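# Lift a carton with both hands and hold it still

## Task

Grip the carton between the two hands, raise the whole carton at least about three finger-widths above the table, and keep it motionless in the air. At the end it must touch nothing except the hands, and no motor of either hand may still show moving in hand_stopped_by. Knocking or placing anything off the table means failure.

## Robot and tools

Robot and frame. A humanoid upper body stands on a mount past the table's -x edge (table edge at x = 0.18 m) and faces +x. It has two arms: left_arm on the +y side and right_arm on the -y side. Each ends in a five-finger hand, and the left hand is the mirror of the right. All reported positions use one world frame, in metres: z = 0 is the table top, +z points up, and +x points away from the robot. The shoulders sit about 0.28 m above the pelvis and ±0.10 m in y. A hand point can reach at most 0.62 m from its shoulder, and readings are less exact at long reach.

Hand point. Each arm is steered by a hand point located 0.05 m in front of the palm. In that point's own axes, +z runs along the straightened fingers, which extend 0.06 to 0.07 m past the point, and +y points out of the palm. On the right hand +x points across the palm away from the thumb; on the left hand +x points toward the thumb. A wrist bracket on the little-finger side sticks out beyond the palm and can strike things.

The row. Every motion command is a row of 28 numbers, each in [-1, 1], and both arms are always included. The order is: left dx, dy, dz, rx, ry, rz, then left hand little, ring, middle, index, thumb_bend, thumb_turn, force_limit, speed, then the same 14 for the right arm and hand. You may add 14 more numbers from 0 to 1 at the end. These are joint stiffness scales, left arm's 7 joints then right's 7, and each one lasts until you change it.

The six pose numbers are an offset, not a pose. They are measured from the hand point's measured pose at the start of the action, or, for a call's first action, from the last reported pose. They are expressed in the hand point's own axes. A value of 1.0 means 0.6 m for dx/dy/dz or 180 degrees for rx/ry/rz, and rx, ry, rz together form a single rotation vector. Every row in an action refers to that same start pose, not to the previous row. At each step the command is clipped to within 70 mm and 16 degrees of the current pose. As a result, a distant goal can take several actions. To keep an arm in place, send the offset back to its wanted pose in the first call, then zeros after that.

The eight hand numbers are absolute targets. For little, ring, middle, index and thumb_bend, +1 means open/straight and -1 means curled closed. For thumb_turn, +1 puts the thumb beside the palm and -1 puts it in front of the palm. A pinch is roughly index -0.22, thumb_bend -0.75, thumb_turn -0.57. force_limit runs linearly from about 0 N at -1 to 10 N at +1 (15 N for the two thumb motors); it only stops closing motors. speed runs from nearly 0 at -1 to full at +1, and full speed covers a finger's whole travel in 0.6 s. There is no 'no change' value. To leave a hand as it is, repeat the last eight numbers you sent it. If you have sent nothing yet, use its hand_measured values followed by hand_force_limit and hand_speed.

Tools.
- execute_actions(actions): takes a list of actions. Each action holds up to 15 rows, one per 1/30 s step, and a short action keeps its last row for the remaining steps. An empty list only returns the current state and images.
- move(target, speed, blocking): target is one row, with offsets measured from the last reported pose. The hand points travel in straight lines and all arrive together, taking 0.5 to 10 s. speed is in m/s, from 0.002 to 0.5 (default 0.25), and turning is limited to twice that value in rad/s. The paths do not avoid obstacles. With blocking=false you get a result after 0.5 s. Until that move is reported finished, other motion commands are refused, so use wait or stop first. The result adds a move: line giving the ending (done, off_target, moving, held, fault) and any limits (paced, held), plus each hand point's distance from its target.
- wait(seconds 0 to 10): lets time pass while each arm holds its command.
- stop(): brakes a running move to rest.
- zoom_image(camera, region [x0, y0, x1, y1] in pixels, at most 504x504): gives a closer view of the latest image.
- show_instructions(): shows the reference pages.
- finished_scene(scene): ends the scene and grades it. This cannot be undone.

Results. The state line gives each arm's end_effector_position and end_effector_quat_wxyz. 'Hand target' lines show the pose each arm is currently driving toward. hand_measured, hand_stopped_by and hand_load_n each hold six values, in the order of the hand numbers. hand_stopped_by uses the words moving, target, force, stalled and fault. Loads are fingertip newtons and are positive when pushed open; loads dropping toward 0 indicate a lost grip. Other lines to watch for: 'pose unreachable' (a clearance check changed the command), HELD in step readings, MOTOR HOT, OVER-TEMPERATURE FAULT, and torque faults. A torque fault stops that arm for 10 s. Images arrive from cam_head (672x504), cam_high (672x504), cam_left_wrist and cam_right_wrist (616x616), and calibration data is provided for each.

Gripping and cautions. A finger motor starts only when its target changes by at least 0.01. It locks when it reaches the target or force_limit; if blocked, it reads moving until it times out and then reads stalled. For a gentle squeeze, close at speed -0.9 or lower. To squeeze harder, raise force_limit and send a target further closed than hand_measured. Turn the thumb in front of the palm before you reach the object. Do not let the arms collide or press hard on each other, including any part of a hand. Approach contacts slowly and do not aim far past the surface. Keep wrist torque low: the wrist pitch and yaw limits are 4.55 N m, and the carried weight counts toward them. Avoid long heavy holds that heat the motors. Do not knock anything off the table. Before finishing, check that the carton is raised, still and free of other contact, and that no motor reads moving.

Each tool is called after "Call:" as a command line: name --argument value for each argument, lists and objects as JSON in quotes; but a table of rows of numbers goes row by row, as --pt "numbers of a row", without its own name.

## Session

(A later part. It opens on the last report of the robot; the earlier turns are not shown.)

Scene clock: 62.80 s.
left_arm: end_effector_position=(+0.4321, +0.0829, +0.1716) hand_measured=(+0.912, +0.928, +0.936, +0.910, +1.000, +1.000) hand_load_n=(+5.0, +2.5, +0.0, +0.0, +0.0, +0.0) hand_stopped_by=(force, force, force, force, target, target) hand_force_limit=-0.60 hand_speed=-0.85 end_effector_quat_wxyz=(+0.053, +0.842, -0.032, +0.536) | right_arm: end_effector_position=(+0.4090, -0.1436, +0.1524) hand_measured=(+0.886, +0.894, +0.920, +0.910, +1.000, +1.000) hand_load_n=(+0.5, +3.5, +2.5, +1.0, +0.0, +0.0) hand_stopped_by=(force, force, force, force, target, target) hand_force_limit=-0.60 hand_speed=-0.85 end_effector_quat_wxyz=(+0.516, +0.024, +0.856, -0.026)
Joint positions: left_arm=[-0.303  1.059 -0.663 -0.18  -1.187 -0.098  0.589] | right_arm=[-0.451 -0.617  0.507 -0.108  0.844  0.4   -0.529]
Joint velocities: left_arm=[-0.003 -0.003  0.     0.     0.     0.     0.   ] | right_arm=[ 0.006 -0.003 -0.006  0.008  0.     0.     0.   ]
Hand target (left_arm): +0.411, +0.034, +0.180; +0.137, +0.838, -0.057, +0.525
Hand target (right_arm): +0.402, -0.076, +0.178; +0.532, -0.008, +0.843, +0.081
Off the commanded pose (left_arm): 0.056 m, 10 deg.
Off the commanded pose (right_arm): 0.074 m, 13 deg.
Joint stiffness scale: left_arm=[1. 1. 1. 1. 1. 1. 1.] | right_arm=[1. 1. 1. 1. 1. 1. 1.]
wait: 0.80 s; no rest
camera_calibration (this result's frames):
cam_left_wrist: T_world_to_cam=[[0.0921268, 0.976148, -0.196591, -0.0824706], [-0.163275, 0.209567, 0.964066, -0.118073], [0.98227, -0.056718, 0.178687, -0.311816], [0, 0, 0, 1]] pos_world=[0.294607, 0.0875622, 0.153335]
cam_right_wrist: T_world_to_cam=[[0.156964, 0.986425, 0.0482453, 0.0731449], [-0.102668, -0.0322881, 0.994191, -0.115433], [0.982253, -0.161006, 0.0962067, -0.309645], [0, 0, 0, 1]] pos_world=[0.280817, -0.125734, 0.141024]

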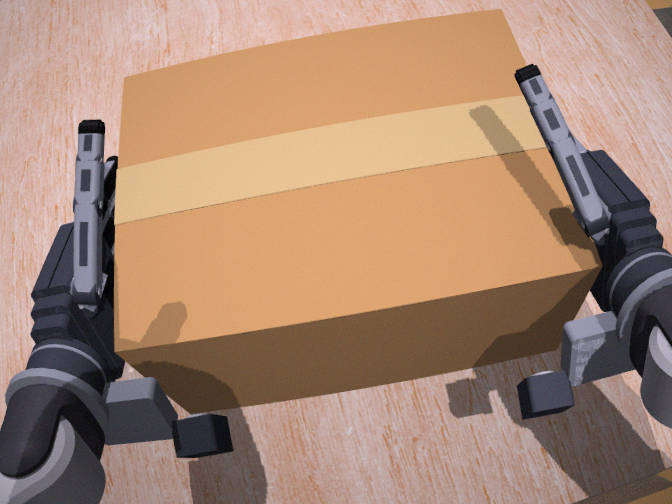

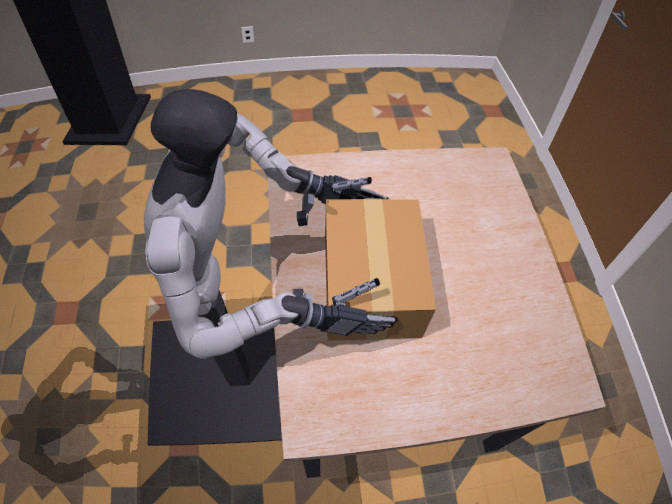

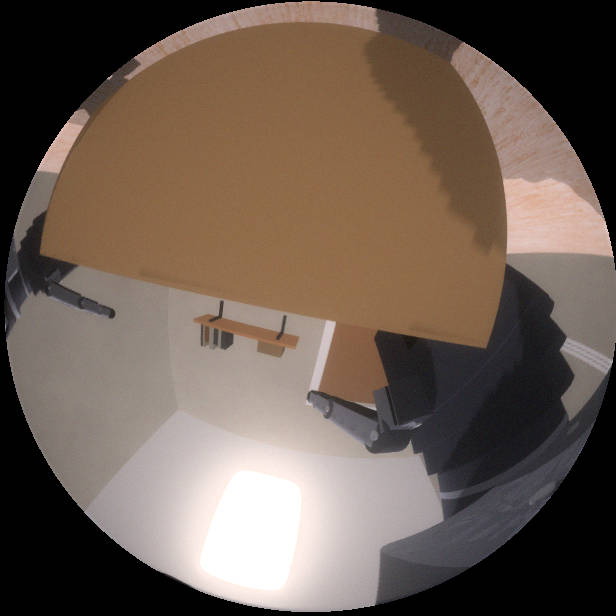

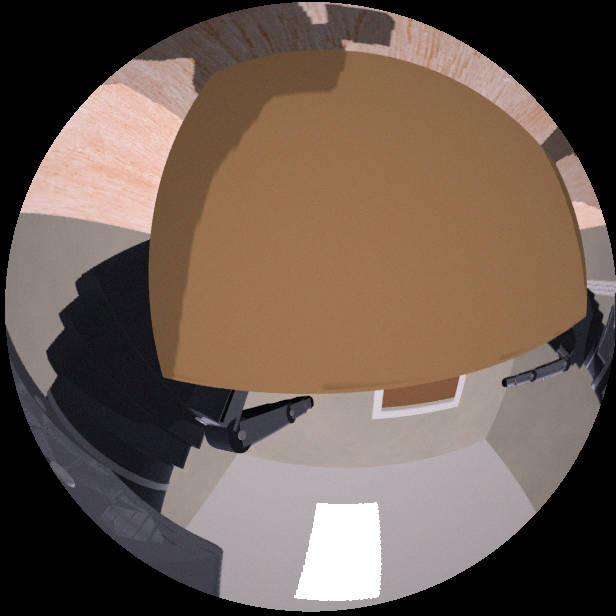

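Call:
execute_actions --actions '[[[-0.002,0.087,-0.025,-0.054,-0.003,-0.016,0.7,0.7,0.7,0.7,1,1,-0.6,-0.85,-0.028,0.108,-0.026,-0.068,-0.011,0.020,0.7,0.7,0.7,0.7,1,1,-0.6,-0.85],[-0.004,0.086,-0.025,-0.054,-0.004,-0.016,0.7,0.7,0.7,0.7,1,1,-0.6,-0.85,-0.025,0.106,-0.026,-0.066,-0.010,0.019,0.7,0.7,0.7,0.7,1,1,-0.6,-0.85],[-0.006,0.085,-0.026,-0.053,-0.005,-0.016,0.7,0.7,0.7,0.7,1,1,-0.6,-0.85,-0.022,0.104,-0.027,-0.064,-0.009,0.018,0.7,0.7,0.7,0.7,1,1,-0.6,-0.85],[-0.008,0.084,-0.028,-0.052,-0.005,-0.016,0.7,0.7,0.7,0.7,1,1,-0.6,-0.85,-0.019,0.102,-0.029,-0.062,-0.008,0.017,0.7,0.7,0.7,0.7,1,1,-0.6,-0.85],[-0.010,0.083,-0.032,-0.051,-0.005,-0.016,0.7,0.7,0.7,0.7,1,1,-0.6,-0.85,-0.016,0.100,-0.032,-0.061,-0.007,0.016,0.7,0.7,0.7,0.7,1,1,-0.6,-0.85],[-0.012,0.083,-0.036,-0.051,-0.005,-0.016,0.7,0.7,0.7,0.7,1,1,-0.6,-0.85,-0.013,0.099,-0.036,-0.060,-0.006,0.016,0.7,0.7,0.7,0.7,1,1,-0.6,-0.85],[-0.014,0.083,-0.040,-0.051,-0.005,-0.016,0.7,0.7,0.7,0.7,1,1,-0.6,-0.85,-0.010,0.099,-0.040,-0.060,-0.006,0.016,0.7,0.7,0.7,0.7,1,1,-0.6,-0.85],[-0.016,0.083,-0.044,-0.051,-0.005,-0.016,0.7,0.7,0.7,0.7,1,1,-0.6,-0.85,-0.007,0.099,-0.044,-0.060,-0.006,0.016,0.7,0.7,0.7,0.7,1,1,-0.6,-0.85],[-0.018,0.083,-0.048,-0.051,-0.005,-0.016,0.7,0.7,0.7,0.7,1,1,-0.6,-0.85,-0.004,0.099,-0.048,-0.060,-0.006,0.016,0.7,0.7,0.7,0.7,1,1,-0.6,-0.85],[-0.020,0.083,-0.052,-0.051,-0.005,-0.016,0.7,0.7,0.7,0.7,1,1,-0.6,-0.85,-0.001,0.099,-0.052,-0.060,-0.006,0.016,0.7,0.7,0.7,0.7,1,1,-0.6,-0.85],[-0.022,0.083,-0.056,-0.051,-0.005,-0.016,0.7,0.7,0.7,0.7,1,1,-0.6,-0.85,0.002,0.099,-0.056,-0.060,-0.006,0.016,0.7,0.7,0.7,0.7,1,1,-0.6,-0.85],[-0.024,0.083,-0.060,-0.051,-0.005,-0.016,0.7,0.7,0.7,0.7,1,1,-0.6,-0.85,0.004,0.099,-0.060,-0.060,-0.006,0.016,0.7,0.7,0.7,0.7,1,1,-0.6,-0.85],[-0.026,0.083,-0.064,-0.051,-0.005,-0.016,0.7,0.7,0.7,0.7,1,1,-0.6,-0.85,0.006,0.099,-0.064,-0.060,-0.006,0.016,0.7,0.7,0.7,0.7,1,1,-0.6,-0.85],[-0.028,0.083,-0.068,-0.051,-0.005,-0.016,0.7,0.7,0.7,0.7,1,1,-0.6,-0.85,0.008,0.099,-0.068,-0.060,-0.006,0.016,0.7,0.7,0.7,0.7,1,1,-0.6,-0.85],[-0.030,0.083,-0.072,-0.051,-0.005,-0.016,0.7,0.7,0.7,0.7,1,1,-0.6,-0.85,0.010,0.099,-0.072,-0.060,-0.006,0.016,0.7,0.7,0.7,0.7,1,1,-0.6,-0.85]]]'

Call:
wait --seconds 0.4

Scene clock: 64.80 s.
left_arm: end_effector_position=(+0.4091, +0.0854, +0.1705) hand_measured=(+0.912, +0.928, +0.936, +0.910, +1.000, +1.000) hand_load_n=(+5.0, +3.0, +0.0, +0.0, +0.0, +0.0) hand_stopped_by=(force, force, force, force, target, target) hand_force_limit=-0.60 hand_speed=-0.85 end_effector_quat_wxyz=(+0.050, +0.840, -0.032, +0.539) | right_arm: end_effector_position=(+0.3872, -0.1412, +0.1517) hand_measured=(+0.886, +0.894, +0.920, +0.910, +1.000, +1.000) hand_load_n=(+1.0, +3.5, +2.0, +0.5, +0.0, +0.0) hand_stopped_by=(force, force, force, force, target, target) hand_force_limit=-0.60 hand_speed=-0.85 end_effector_quat_wxyz=(+0.519, +0.023, +0.854, -0.025)
Joint positions: left_arm=[-0.209  1.104 -0.695 -0.271 -1.147 -0.182  0.642] | right_arm=[-0.351 -0.657  0.52  -0.214  0.836  0.364 -0.561]
Joint velocities: left_arm=[ 0.302  0.138 -0.091 -0.264  0.175 -0.268  0.159] | right_arm=[ 0.353 -0.143  0.055 -0.38  -0.018 -0.105 -0.151]
Hand target (left_arm): +0.382, +0.041, +0.177; +0.132, +0.839, -0.055, +0.525
Hand target (right_arm): +0.372, -0.085, +0.167; +0.525, -0.004, +0.849, +0.067
Off the commanded pose (left_arm): 0.055 m, 10 deg.
Off the commanded pose (right_arm): 0.063 m, 11 deg.
Joint stiffness scale: left_arm=[1. 1. 1. 1. 1. 1. 1.] | right_arm=[1. 1. 1. 1. 1. 1. 1.]
Step readings (end_effector_position):
0: left_arm (+0.4321, +0.0829, +0.1716) | right_arm (+0.4090, -0.1436, +0.1524)
1: left_arm (+0.4321, +0.0829, +0.1716) | right_arm (+0.4090, -0.1436, +0.1524)
2: left_arm (+0.4319, +0.0830, +0.1715) | right_arm (+0.4091, -0.1436, +0.1524)
4: left_arm (+0.4311, +0.0830, +0.1714) | right_arm (+0.4090, -0.1435, +0.1525)
8: left_arm (+0.4259, +0.0841, +0.1713) | right_arm (+0.4041, -0.1427, +0.1523)
15: end_effector_position above
camera_calibration (this result's frames):
cam_left_wrist: T_world_to_cam=[[0.0912273, 0.977213, -0.191659, -0.0835073], [-0.168666, 0.204844, 0.964153, -0.118692], [0.981442, -0.0556307, 0.18351, -0.28948], [0, 0, 0, 1]] pos_world=[0.271707, 0.0898136, 0.151554]
cam_right_wrist: T_world_to_cam=[[0.153393, 0.986896, 0.0500657, 0.0754431], [-0.109383, -0.0333962, 0.993439, -0.114367], [0.982093, -0.157863, 0.102827, -0.288218], [0, 0, 0, 1]] pos_world=[0.258974, -0.123773, 0.139476]

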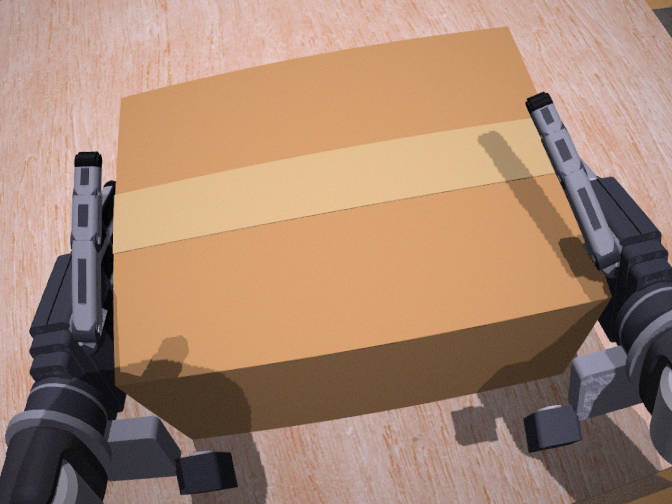

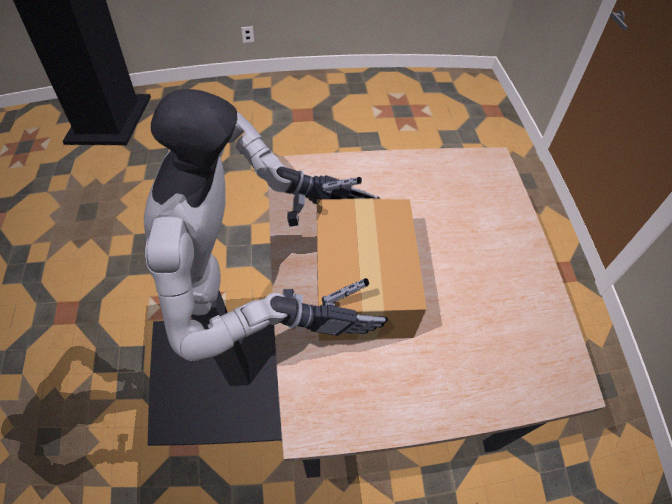

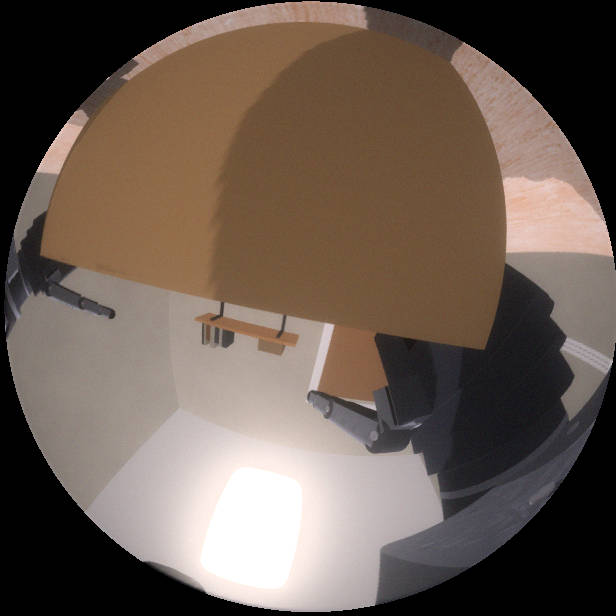

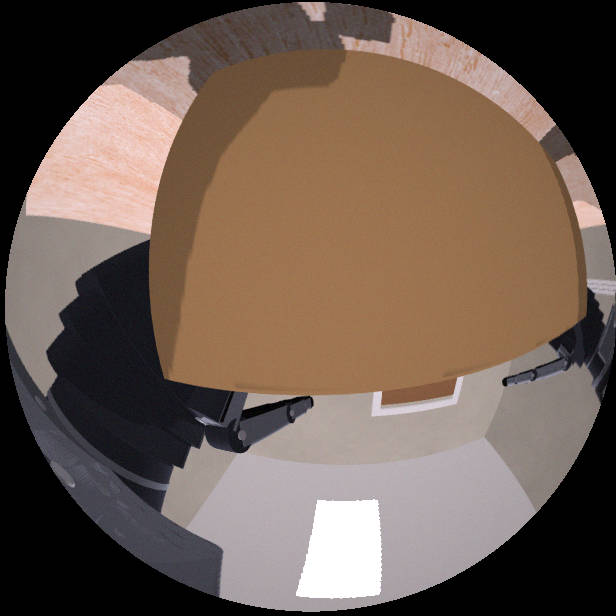

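Scene clock: 65.20 s.
left_arm: end_effector_position=(+0.4045, +0.0855, +0.1703) hand_measured=(+0.912, +0.928, +0.936, +0.910, +1.000, +1.000) hand_load_n=(+5.0, +3.0, +0.0, +0.0, +0.0, +0.0) hand_stopped_by=(force, force, force, force, target, target) hand_force_limit=-0.60 hand_speed=-0.85 end_effector_quat_wxyz=(+0.050, +0.840, -0.033, +0.539) | right_arm: end_effector_position=(+0.3823, -0.1410, +0.1515) hand_measured=(+0.886, +0.894, +0.920, +0.910, +1.000, +1.000) hand_load_n=(+1.0, +3.5, +2.0, +0.5, +0.0, +0.0) hand_stopped_by=(force, force, force, force, target, target) hand_force_limit=-0.60 hand_speed=-0.85 end_effector_quat_wxyz=(+0.519, +0.023, +0.854, -0.026)
Joint positions: left_arm=[-0.191  1.111 -0.701 -0.287 -1.136 -0.198  0.651] | right_arm=[-0.329 -0.667  0.523 -0.237  0.833  0.357 -0.57 ]
Joint velocities: left_arm=[-0.002  0.008  0.006  0.    -0.002  0.     0.   ] | right_arm=[ 0.003  0.     0.     0.003 -0.003  0.     0.   ]
Hand target (left_arm): +0.382, +0.041, +0.177; +0.132, +0.839, -0.055, +0.525
Hand target (right_arm): +0.372, -0.085, +0.167; +0.525, -0.004, +0.849, +0.067
Off the commanded pose (left_arm): 0.053 m, 10 deg.
Off the commanded pose (right_arm): 0.062 m, 11 deg.
Joint stiffness scale: left_arm=[1. 1. 1. 1. 1. 1. 1.] | right_arm=[1. 1. 1. 1. 1. 1. 1.]
wait: 0.40 s; at rest by 0.23 s
camera_calibration (this result's frames):
cam_left_wrist: T_world_to_cam=[[0.091923, 0.977191, -0.191438, -0.0836105], [-0.169407, 0.204797, 0.964033, -0.119004], [0.98125, -0.0561859, 0.184368, -0.284906], [0, 0, 0, 1]] pos_world=[0.26709, 0.0900673, 0.151245]
cam_right_wrist: T_world_to_cam=[[0.154275, 0.986792, 0.0494, 0.0757369], [-0.109955, -0.0325406, 0.993404, -0.114369], [0.981891, -0.158689, 0.103482, -0.283502], [0, 0, 0, 1]] pos_world=[0.254109, -0.123447, 0.139211]

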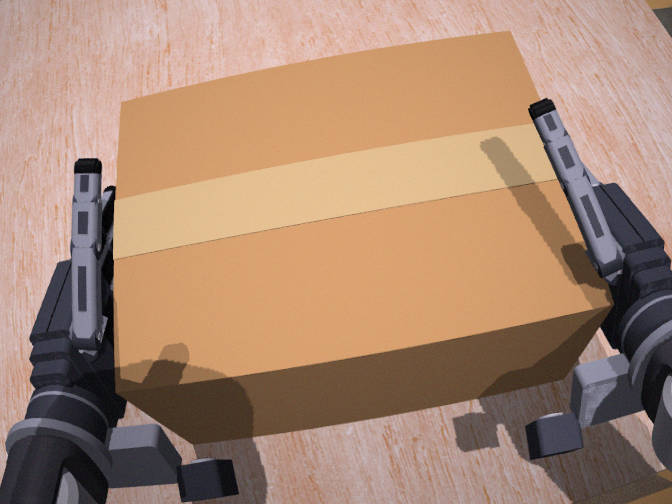

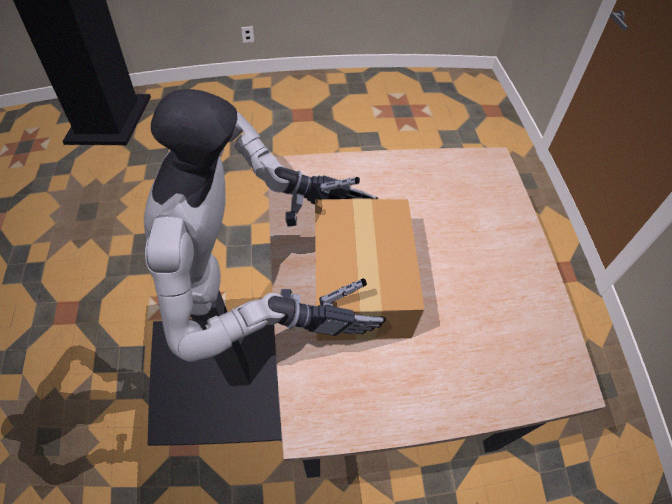

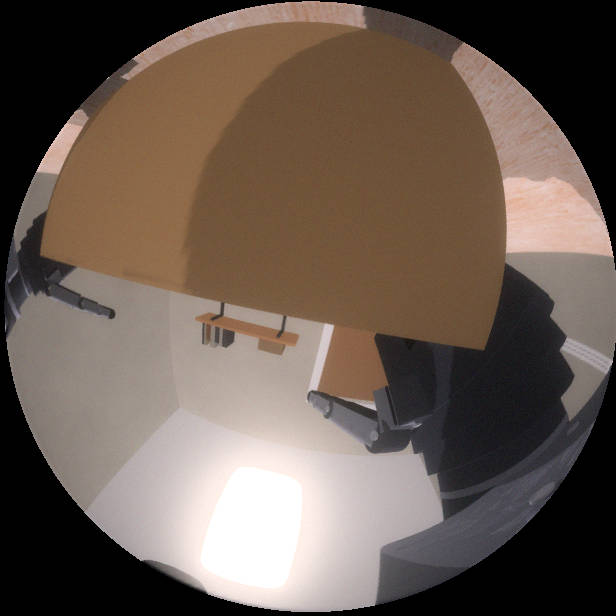

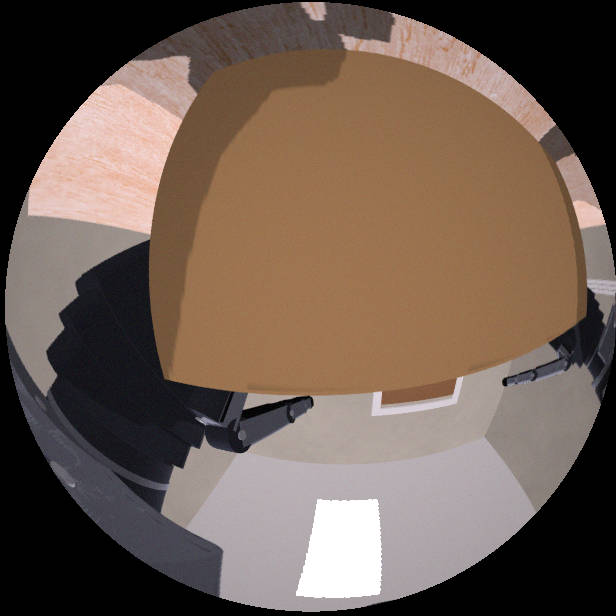

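Call:
execute_actions --actions '[[[-0.010,0.082,-0.032,-0.051,-0.006,-0.016,0.7,0.7,0.7,0.7,1,1,-0.6,-0.85,-0.011,0.098,-0.032,-0.060,-0.004,0.016,0.7,0.7,0.7,0.7,1,1,-0.6,-0.85],[-0.012,0.082,-0.036,-0.051,-0.006,-0.016,0.7,0.7,0.7,0.7,1,1,-0.6,-0.85,-0.009,0.098,-0.036,-0.060,-0.004,0.016,0.7,0.7,0.7,0.7,1,1,-0.6,-0.85],[-0.014,0.082,-0.040,-0.051,-0.006,-0.016,0.7,0.7,0.7,0.7,1,1,-0.6,-0.85,-0.007,0.098,-0.040,-0.060,-0.004,0.016,0.7,0.7,0.7,0.7,1,1,-0.6,-0.85],[-0.016,0.082,-0.044,-0.051,-0.006,-0.016,0.7,0.7,0.7,0.7,1,1,-0.6,-0.85,-0.005,0.098,-0.044,-0.060,-0.004,0.016,0.7,0.7,0.7,0.7,1,1,-0.6,-0.85],[-0.018,0.082,-0.048,-0.051,-0.006,-0.016,0.7,0.7,0.7,0.7,1,1,-0.6,-0.85,-0.003,0.097,-0.048,-0.060,-0.004,0.016,0.7,0.7,0.7,0.7,1,1,-0.6,-0.85],[-0.020,0.082,-0.052,-0.051,-0.006,-0.016,0.7,0.7,0.7,0.7,1,1,-0.6,-0.85,-0.001,0.096,-0.052,-0.060,-0.004,0.016,0.7,0.7,0.7,0.7,1,1,-0.6,-0.85],[-0.022,0.082,-0.056,-0.051,-0.006,-0.016,0.7,0.7,0.7,0.7,1,1,-0.6,-0.85,0.001,0.095,-0.056,-0.060,-0.004,0.016,0.7,0.7,0.7,0.7,1,1,-0.6,-0.85],[-0.024,0.082,-0.060,-0.051,-0.006,-0.016,0.7,0.7,0.7,0.7,1,1,-0.6,-0.85,0.003,0.094,-0.060,-0.060,-0.004,0.016,0.7,0.7,0.7,0.7,1,1,-0.6,-0.85],[-0.026,0.082,-0.064,-0.051,-0.006,-0.016,0.7,0.7,0.7,0.7,1,1,-0.6,-0.85,0.005,0.093,-0.064,-0.060,-0.004,0.016,0.7,0.7,0.7,0.7,1,1,-0.6,-0.85],[-0.028,0.082,-0.068,-0.051,-0.006,-0.016,0.7,0.7,0.7,0.7,1,1,-0.6,-0.85,0.007,0.092,-0.068,-0.060,-0.004,0.016,0.7,0.7,0.7,0.7,1,1,-0.6,-0.85],[-0.030,0.082,-0.072,-0.051,-0.006,-0.016,0.7,0.7,0.7,0.7,1,1,-0.6,-0.85,0.009,0.092,-0.072,-0.060,-0.004,0.016,0.7,0.7,0.7,0.7,1,1,-0.6,-0.85],[-0.032,0.082,-0.076,-0.051,-0.006,-0.016,0.7,0.7,0.7,0.7,1,1,-0.6,-0.85,0.011,0.092,-0.076,-0.060,-0.004,0.016,0.7,0.7,0.7,0.7,1,1,-0.6,-0.85]],[[-0.007,0.065,-0.022,-0.042,-0.005,-0.013,0.95,0.95,0.95,0.95,1,1,-0.6,-0.5,-0.008,0.075,-0.022,-0.048,-0.003,0.013,0.95,0.95,0.95,0.95,1,1,-0.6,-0.5],[-0.006,0.052,-0.017,-0.033,-0.004,-0.010,0.95,0.95,0.95,0.95,1,1,-0.6,-0.5,-0.006,0.060,-0.017,-0.038,-0.002,0.010,0.95,0.95,0.95,0.95,1,1,-0.6,-0.5],[-0.004,0.039,-0.013,-0.025,-0.003,-0.008,0.95,0.95,0.95,0.95,1,1,-0.6,-0.5,-0.004,0.045,-0.013,-0.029,-0.002,0.008,0.95,0.95,0.95,0.95,1,1,-0.6,-0.5],[-0.003,0.026,-0.009,-0.016,-0.002,-0.005,0.95,0.95,0.95,0.95,1,1,-0.6,-0.5,-0.003,0.030,-0.009,-0.019,-0.001,0.005,0.95,0.95,0.95,0.95,1,1,-0.6,-0.5],[-0.002,0.013,-0.004,-0.008,-0.001,-0.002,0.95,0.95,0.95,0.95,1,1,-0.6,-0.5,-0.001,0.015,-0.004,-0.009,0,0.002,0.95,0.95,0.95,0.95,1,1,-0.6,-0.5],[0,0,0,0,0,0,0.95,0.95,0.95,0.95,1,1,-0.6,-0.5,0,0,0,0,0,0,0.95,0.95,0.95,0.95,1,1,-0.6,-0.5],[0,-0.01,0,0,0,0,0.95,0.95,0.95,0.95,1,1,-0.6,-0.5,0,-0.01,0,0,0,0,0.95,0.95,0.95,0.95,1,1,-0.6,-0.5]]]'

Call:
wait --seconds 0.4

Scene clock: 68.27 s.
left_arm: end_effector_position=(+0.3741, +0.0912, +0.1691) hand_measured=(+0.950, +0.950, +0.950, +0.950, +1.000, +1.000) hand_load_n=(+0.0, +0.0, +0.0, +0.0, +0.0, +0.0) hand_stopped_by=(target, target, target, target, target, target) hand_force_limit=-0.60 hand_speed=-0.50 end_effector_quat_wxyz=(+0.050, +0.838, -0.036, +0.543) | right_arm: end_effector_position=(+0.3522, -0.1457, +0.1516) hand_measured=(+0.950, +0.950, +0.950, +0.950, +1.000, +1.000) hand_load_n=(+0.0, +0.0, +0.0, +0.0, +0.0, +0.0) hand_stopped_by=(target, target, target, target, target, target) hand_force_limit=-0.60 hand_speed=-0.50 end_effector_quat_wxyz=(+0.521, +0.018, +0.853, -0.028)
Joint positions: left_arm=[-0.072  1.175 -0.76  -0.364 -1.061 -0.336  0.695] | right_arm=[-0.194 -0.761  0.537 -0.355  0.826  0.281 -0.59 ]
Joint velocities: left_arm=[-0.011  0.014  0.    -0.011 -0.003 -0.002 -0.005] | right_arm=[ 0.02   0.003 -0.014 -0.005  0.002  0.     0.008]
Hand target (left_arm): +0.374, +0.092, +0.169; +0.050, +0.838, -0.034, +0.542
Hand target (right_arm): +0.352, -0.146, +0.151; +0.519, +0.020, +0.854, -0.026
Off the commanded pose (left_arm): 0.001 m, 0 deg.
Off the commanded pose (right_arm): 0.001 m, 0 deg.
Joint stiffness scale: left_arm=[1. 1. 1. 1. 1. 1. 1.] | right_arm=[1. 1. 1. 1. 1. 1. 1.]
Step readings (end_effector_position; steps 1 to 15: 1st action; 16 to 30: 2nd action):
0: left_arm (+0.4045, +0.0855, +0.1703) | right_arm (+0.3823, -0.1410, +0.1515)
1: left_arm (+0.4044, +0.0856, +0.1703) | right_arm (+0.3822, -0.1410, +0.1516)
2: left_arm (+0.4034, +0.0856, +0.1702) | right_arm (+0.3814, -0.1408, +0.1515)
4: left_arm (+0.3994, +0.0861, +0.1700) | right_arm (+0.3777, -0.1403, +0.1514)
8: left_arm (+0.3899, +0.0866, +0.1695) | right_arm (+0.3686, -0.1397, +0.1512)
15: left_arm (+0.3737, +0.0862, +0.1690) | right_arm (+0.3520, -0.1402, +0.1506)
16: left_arm (+0.3731, +0.0862, +0.1690) | right_arm (+0.3512, -0.1401, +0.1506)
17: left_arm (+0.3730, +0.0863, +0.1690) | right_arm (+0.3510, -0.1402, +0.1505)
19: left_arm (+0.3729, +0.0861, +0.1689) | right_arm (+0.3511, -0.1402, +0.1506)
23: left_arm (+0.3735, +0.0874, +0.1688) | right_arm (+0.3514, -0.1412, +0.1506)
30: end_effector_position above
camera_calibration (this result's frames):
cam_left_wrist: T_world_to_cam=[[0.0989192, 0.977492, -0.186345, -0.0900774], [-0.176897, 0.201554, 0.963371, -0.120944], [0.979246, -0.062332, 0.192853, -0.254717], [0, 0, 0, 1]] pos_world=[0.236946, 0.0965496, 0.148851]
cam_right_wrist: T_world_to_cam=[[0.14772, 0.988197, 0.0405718, 0.0889033], [-0.113604, -0.023797, 0.993241, -0.115272], [0.982483, -0.15133, 0.108748, -0.254671], [0, 0, 0, 1]] pos_world=[0.223982, -0.129136, 0.138581]

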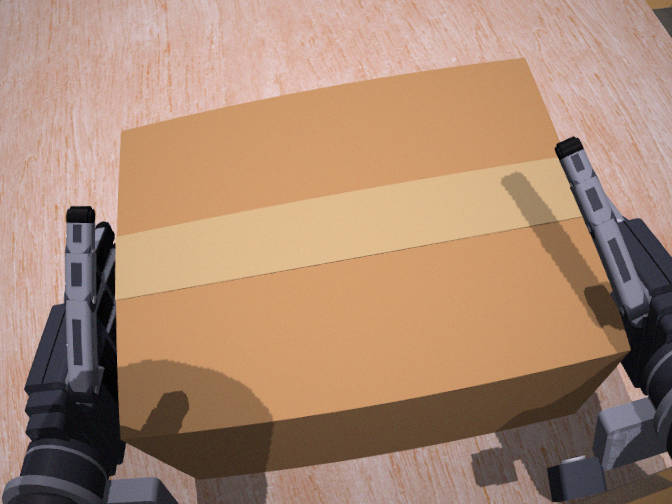

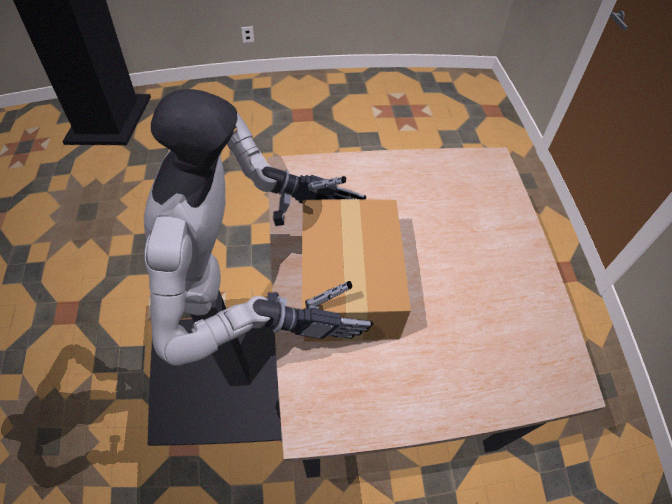

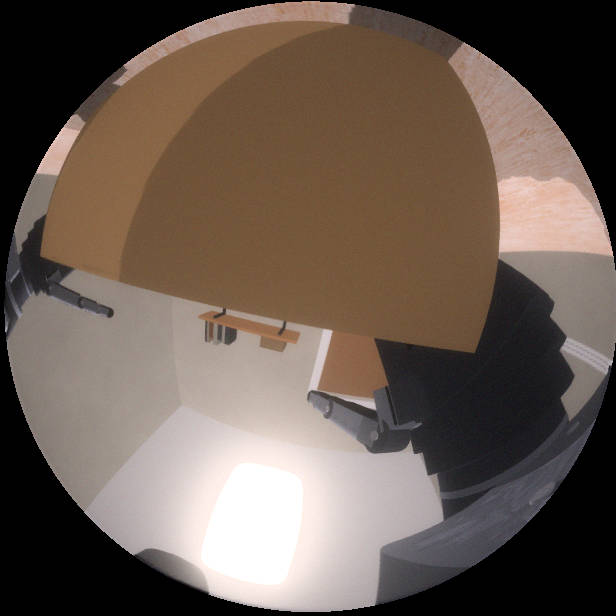

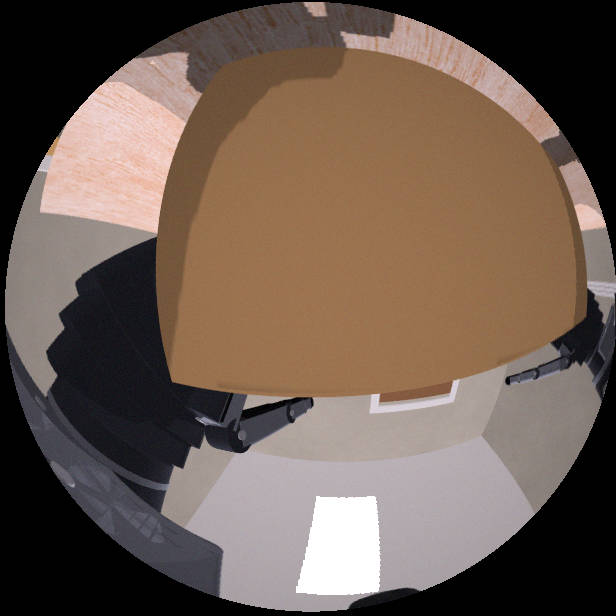

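Scene clock: 68.67 s.
left_arm: end_effector_position=(+0.3741, +0.0912, +0.1691) hand_measured=(+0.950, +0.950, +0.950, +0.950, +1.000, +1.000) hand_load_n=(+0.0, +0.0, +0.0, +0.0, +0.0, +0.0) hand_stopped_by=(target, target, target, target, target, target) hand_force_limit=-0.60 hand_speed=-0.50 end_effector_quat_wxyz=(+0.050, +0.838, -0.036, +0.543) | right_arm: end_effector_position=(+0.3521, -0.1457, +0.1514) hand_measured=(+0.950, +0.950, +0.950, +0.950, +1.000, +1.000) hand_load_n=(+0.0, +0.0, +0.0, +0.0, +0.0, +0.0) hand_stopped_by=(target, target, target, target, target, target) hand_force_limit=-0.60 hand_speed=-0.50 end_effector_quat_wxyz=(+0.521, +0.018, +0.853, -0.028)
Joint positions: left_arm=[-0.072  1.175 -0.76  -0.364 -1.061 -0.336  0.695] | right_arm=[-0.194 -0.761  0.537 -0.355  0.826  0.281 -0.589]
Joint velocities: left_arm=[ 0.    -0.014 -0.002 -0.002 -0.002  0.     0.   ] | right_arm=[0.005 0.002 0.009 0.003 0.    0.    0.   ]
Hand target (left_arm): +0.374, +0.092, +0.169; +0.050, +0.838, -0.034, +0.542
Hand target (right_arm): +0.352, -0.146, +0.151; +0.519, +0.020, +0.854, -0.026
Off the commanded pose (left_arm): 0.001 m, 0 deg.
Off the commanded pose (right_arm): 0.001 m, 0 deg.
Joint stiffness scale: left_arm=[1. 1. 1. 1. 1. 1. 1.] | right_arm=[1. 1. 1. 1. 1. 1. 1.]
wait: 0.40 s; at rest by 0.17 s
camera_calibration (this result's frames):
cam_left_wrist: T_world_to_cam=[[0.0990157, 0.977453, -0.186498, -0.0900564], [-0.176896, 0.201724, 0.963335, -0.120969], [0.979236, -0.0623946, 0.192881, -0.254713], [0, 0, 0, 1]] pos_world=[0.236943, 0.0965354, 0.148867]
cam_right_wrist: T_world_to_cam=[[0.147566, 0.988214, 0.0407047, 0.0889272], [-0.113177, -0.0240133, 0.993285, -0.115339], [0.982555, -0.151182, 0.1083, -0.254467], [0, 0, 0, 1]] pos_world=[0.223852, -0.12912, 0.138503]

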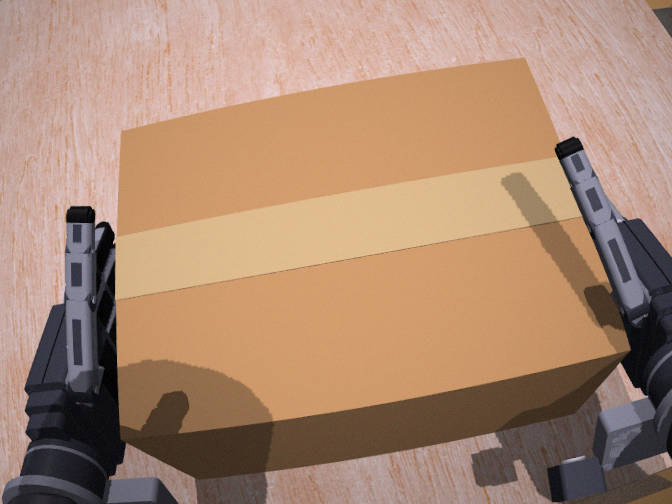

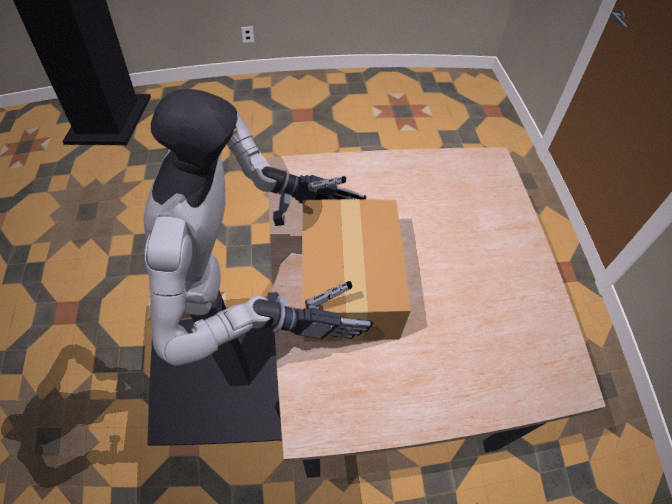

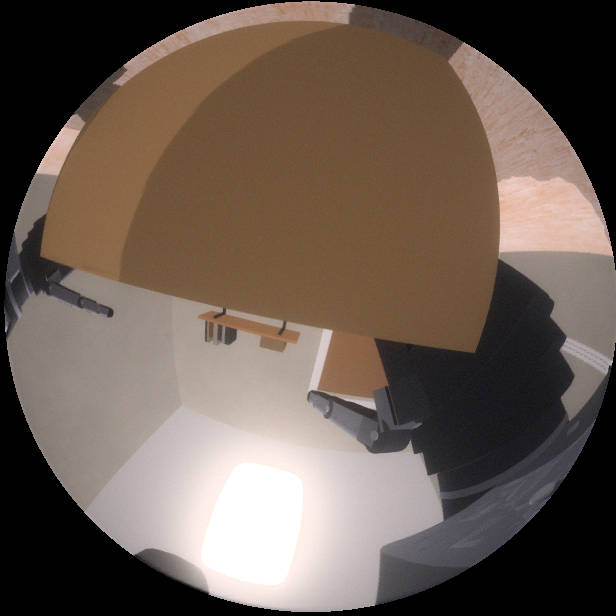

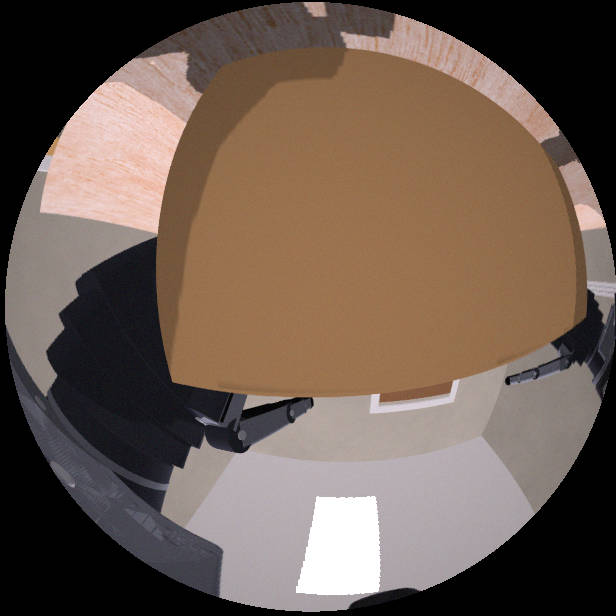

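Call:
move --target '[-0.034,0,0.015,0,-0.02,0,0.95,0.95,0.95,0.95,1,1,-0.6,0,-0.002,0,0.012,0,0.004,0,0.95,0.95,0.95,0.95,1,1,-0.6,0]' --speed 0.08

Call:
move --target '[0,0.098,-0.023,-0.056,0,-0.016,0.95,0.95,0.95,0.95,1,1,-0.6,0,0,0.114,-0.025,-0.062,0,0.014,0.95,0.95,0.95,0.95,1,1,-0.6,0]' --speed 0.11

Scene clock: 69.70 s.
left_arm: end_effector_position=(+0.3741, +0.0903, +0.1482) hand_measured=(+0.950, +0.950, +0.950, +0.950, +1.000, +1.000) hand_load_n=(+0.0, +0.0, +0.0, +0.0, +0.0, +0.0) hand_stopped_by=(target, target, target, target, target, target) hand_force_limit=-0.60 hand_speed=0.00 end_effector_quat_wxyz=(+0.049, +0.853, -0.038, +0.518) | right_arm: end_effector_position=(+0.3588, -0.1469, +0.1501) hand_measured=(+0.950, +0.950, +0.950, +0.950, +1.000, +1.000) hand_load_n=(+0.0, +0.0, +0.0, +0.0, +0.0, +0.0) hand_stopped_by=(target, target, target, target, target, target) hand_force_limit=-0.60 hand_speed=0.00 end_effector_quat_wxyz=(+0.517, +0.018, +0.855, -0.030)
Joint positions: left_arm=[-0.1    1.136 -0.778 -0.307 -1.092 -0.29   0.663] | right_arm=[-0.23  -0.752  0.537 -0.329  0.841  0.303 -0.589]
Joint velocities: left_arm=[ 0.002 -0.003  0.002  0.005  0.     0.001 -0.001] | right_arm=[ 0.    -0.015  0.008 -0.006  0.009  0.     0.   ]
Hand target (left_arm): +0.374, +0.090, +0.147; +0.050, +0.854, -0.037, +0.516
Hand target (right_arm): +0.359, -0.146, +0.149; +0.516, +0.018, +0.856, -0.028
Off the commanded pose (left_arm): 0.001 m, 0 deg.
Off the commanded pose (right_arm): 0.001 m, 0 deg.
Joint stiffness scale: left_arm=[1. 1. 1. 1. 1. 1. 1.] | right_arm=[1. 1. 1. 1. 1. 1. 1.]
move: done
camera_calibration (this result's frames):
cam_left_wrist: T_world_to_cam=[[0.0913086, 0.978602, -0.184394, -0.0906668], [-0.11978, 0.194616, 0.973539, -0.122838], [0.988593, -0.0668057, 0.134987, -0.24516], [0, 0, 0, 1]] pos_world=[0.235928, 0.0962549, 0.135962]
cam_right_wrist: T_world_to_cam=[[0.149349, 0.98817, 0.0348642, 0.0893487], [-0.104776, -0.0192453, 0.99431, -0.115721], [0.983218, -0.152152, 0.100663, -0.260361], [0, 0, 0, 1]] pos_world=[0.230523, -0.130133, 0.138156]

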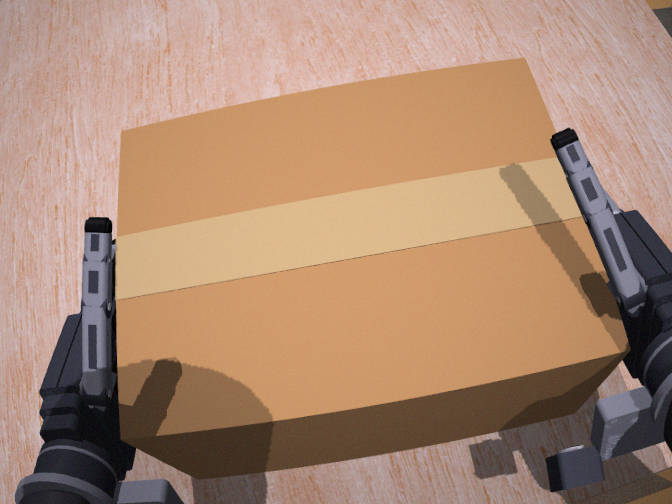

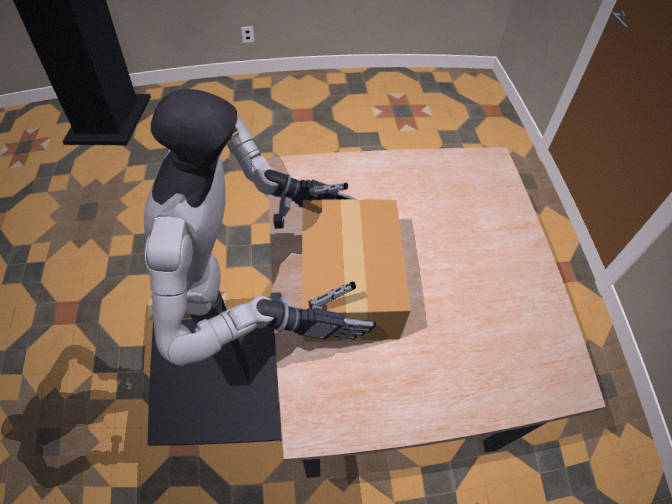

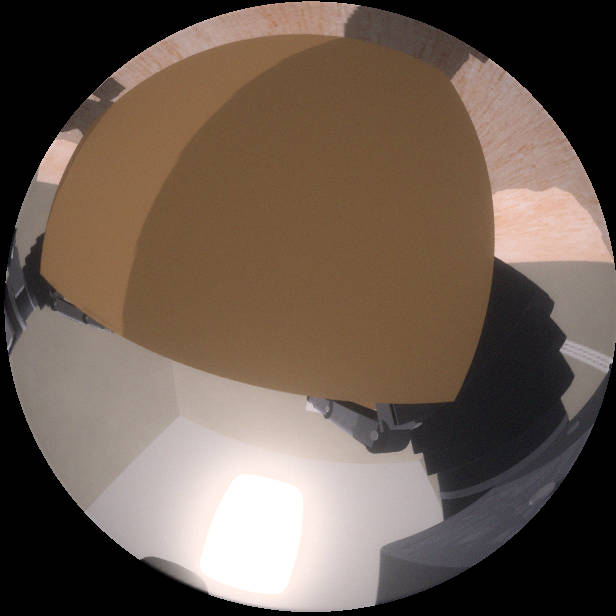

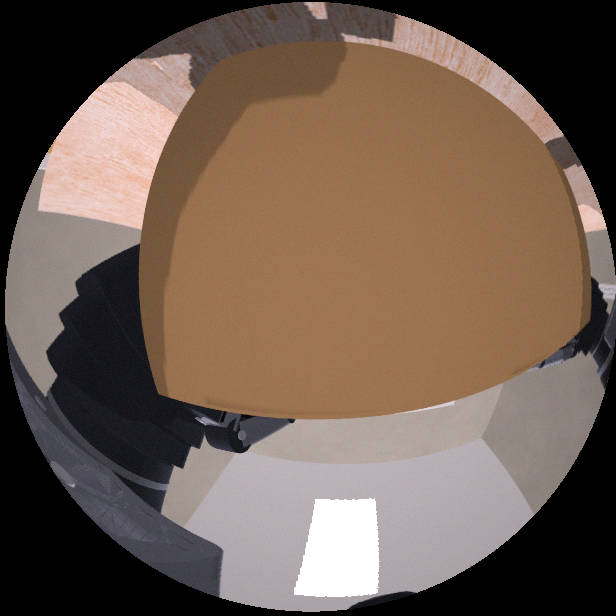

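Scene clock: 70.87 s.
left_arm: end_effector_position=(+0.3725, +0.0846, +0.1473) hand_measured=(+0.950, +0.950, +0.950, +0.950, +1.000, +1.000) hand_load_n=(+0.0, +0.0, +1.5, +0.0, +0.0, +0.0) hand_stopped_by=(target, target, target, target, target, target) hand_force_limit=-0.60 hand_speed=0.00 end_effector_quat_wxyz=(+0.047, +0.852, -0.048, +0.519) | right_arm: end_effector_position=(+0.3581, -0.1403, +0.1487) hand_measured=(+0.950, +0.950, +0.950, +0.950, +1.000, +1.000) hand_load_n=(+0.0, +0.0, +0.0, +0.0, +0.0, +0.0) hand_stopped_by=(target, target, target, target, target, target) hand_force_limit=-0.60 hand_speed=0.00 end_effector_quat_wxyz=(+0.521, +0.012, +0.853, -0.034)
Joint positions: left_arm=[-0.139  1.144 -0.834 -0.31  -1.082 -0.303  0.691] | right_arm=[-0.252 -0.76   0.597 -0.324  0.836  0.27  -0.627]
Joint velocities: left_arm=[-0.021  0.029 -0.077  0.003  0.005 -0.04   0.024] | right_arm=[-0.028 -0.043  0.049  0.008  0.011 -0.038 -0.027]
Hand target (left_arm): +0.353, +0.037, +0.161; +0.136, +0.845, -0.064, +0.513
Hand target (right_arm): +0.345, -0.081, +0.159; +0.518, -0.016, +0.853, +0.064
Off the commanded pose (left_arm): 0.055 m, 10 deg.
Off the commanded pose (right_arm): 0.064 m, 12 deg.
Joint stiffness scale: left_arm=[1. 1. 1. 1. 1. 1. 1.] | right_arm=[1. 1. 1. 1. 1. 1. 1.]
move: off_target (left_arm, right_arm)
camera_calibration (this result's frames):
cam_left_wrist: T_world_to_cam=[[0.106148, 0.979463, -0.171418, -0.0925934], [-0.121279, 0.183858, 0.975442, -0.119924], [0.986926, -0.0827517, 0.138305, -0.24243], [0, 0, 0, 1]] pos_world=[0.234544, 0.0926794, 0.134636]
cam_right_wrist: T_world_to_cam=[[0.142971, 0.989468, 0.0226182, 0.0872993], [-0.112487, -0.0064598, 0.993632, -0.109672], [0.983314, -0.144605, 0.110378, -0.258917], [0, 0, 0, 1]] pos_world=[0.229778, -0.124529, 0.135578]

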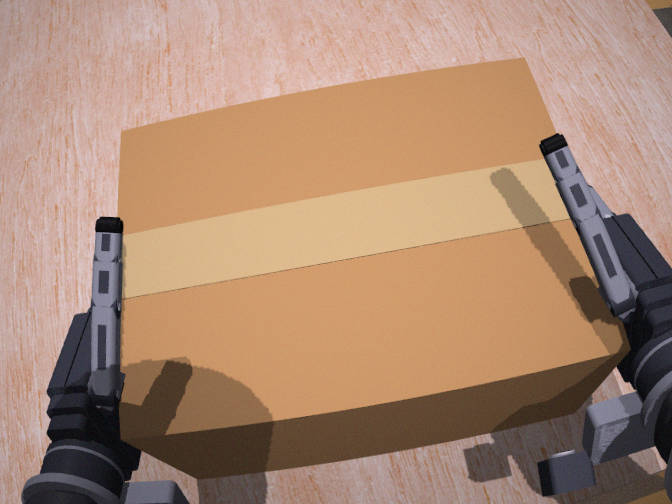

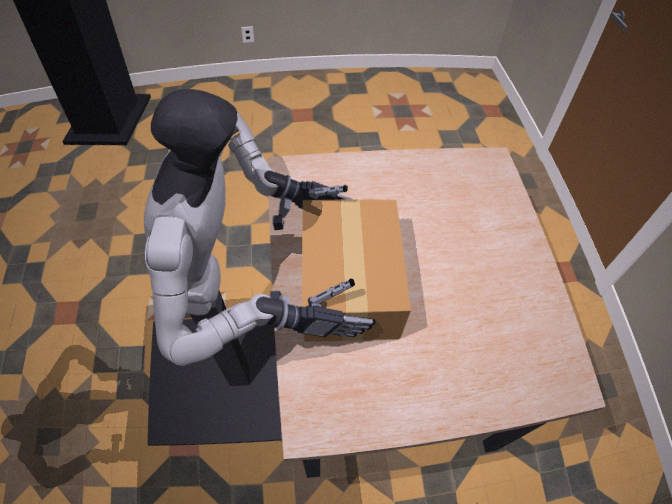

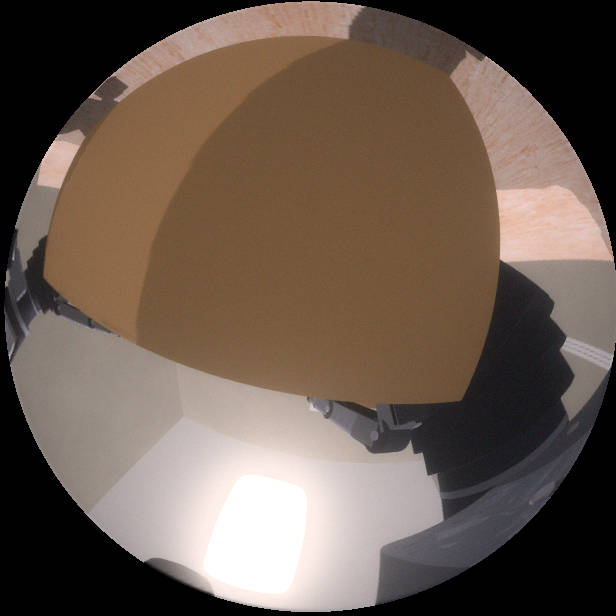

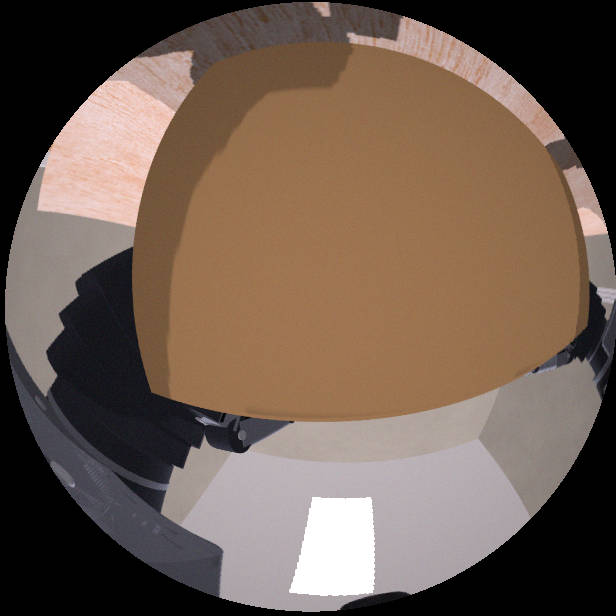

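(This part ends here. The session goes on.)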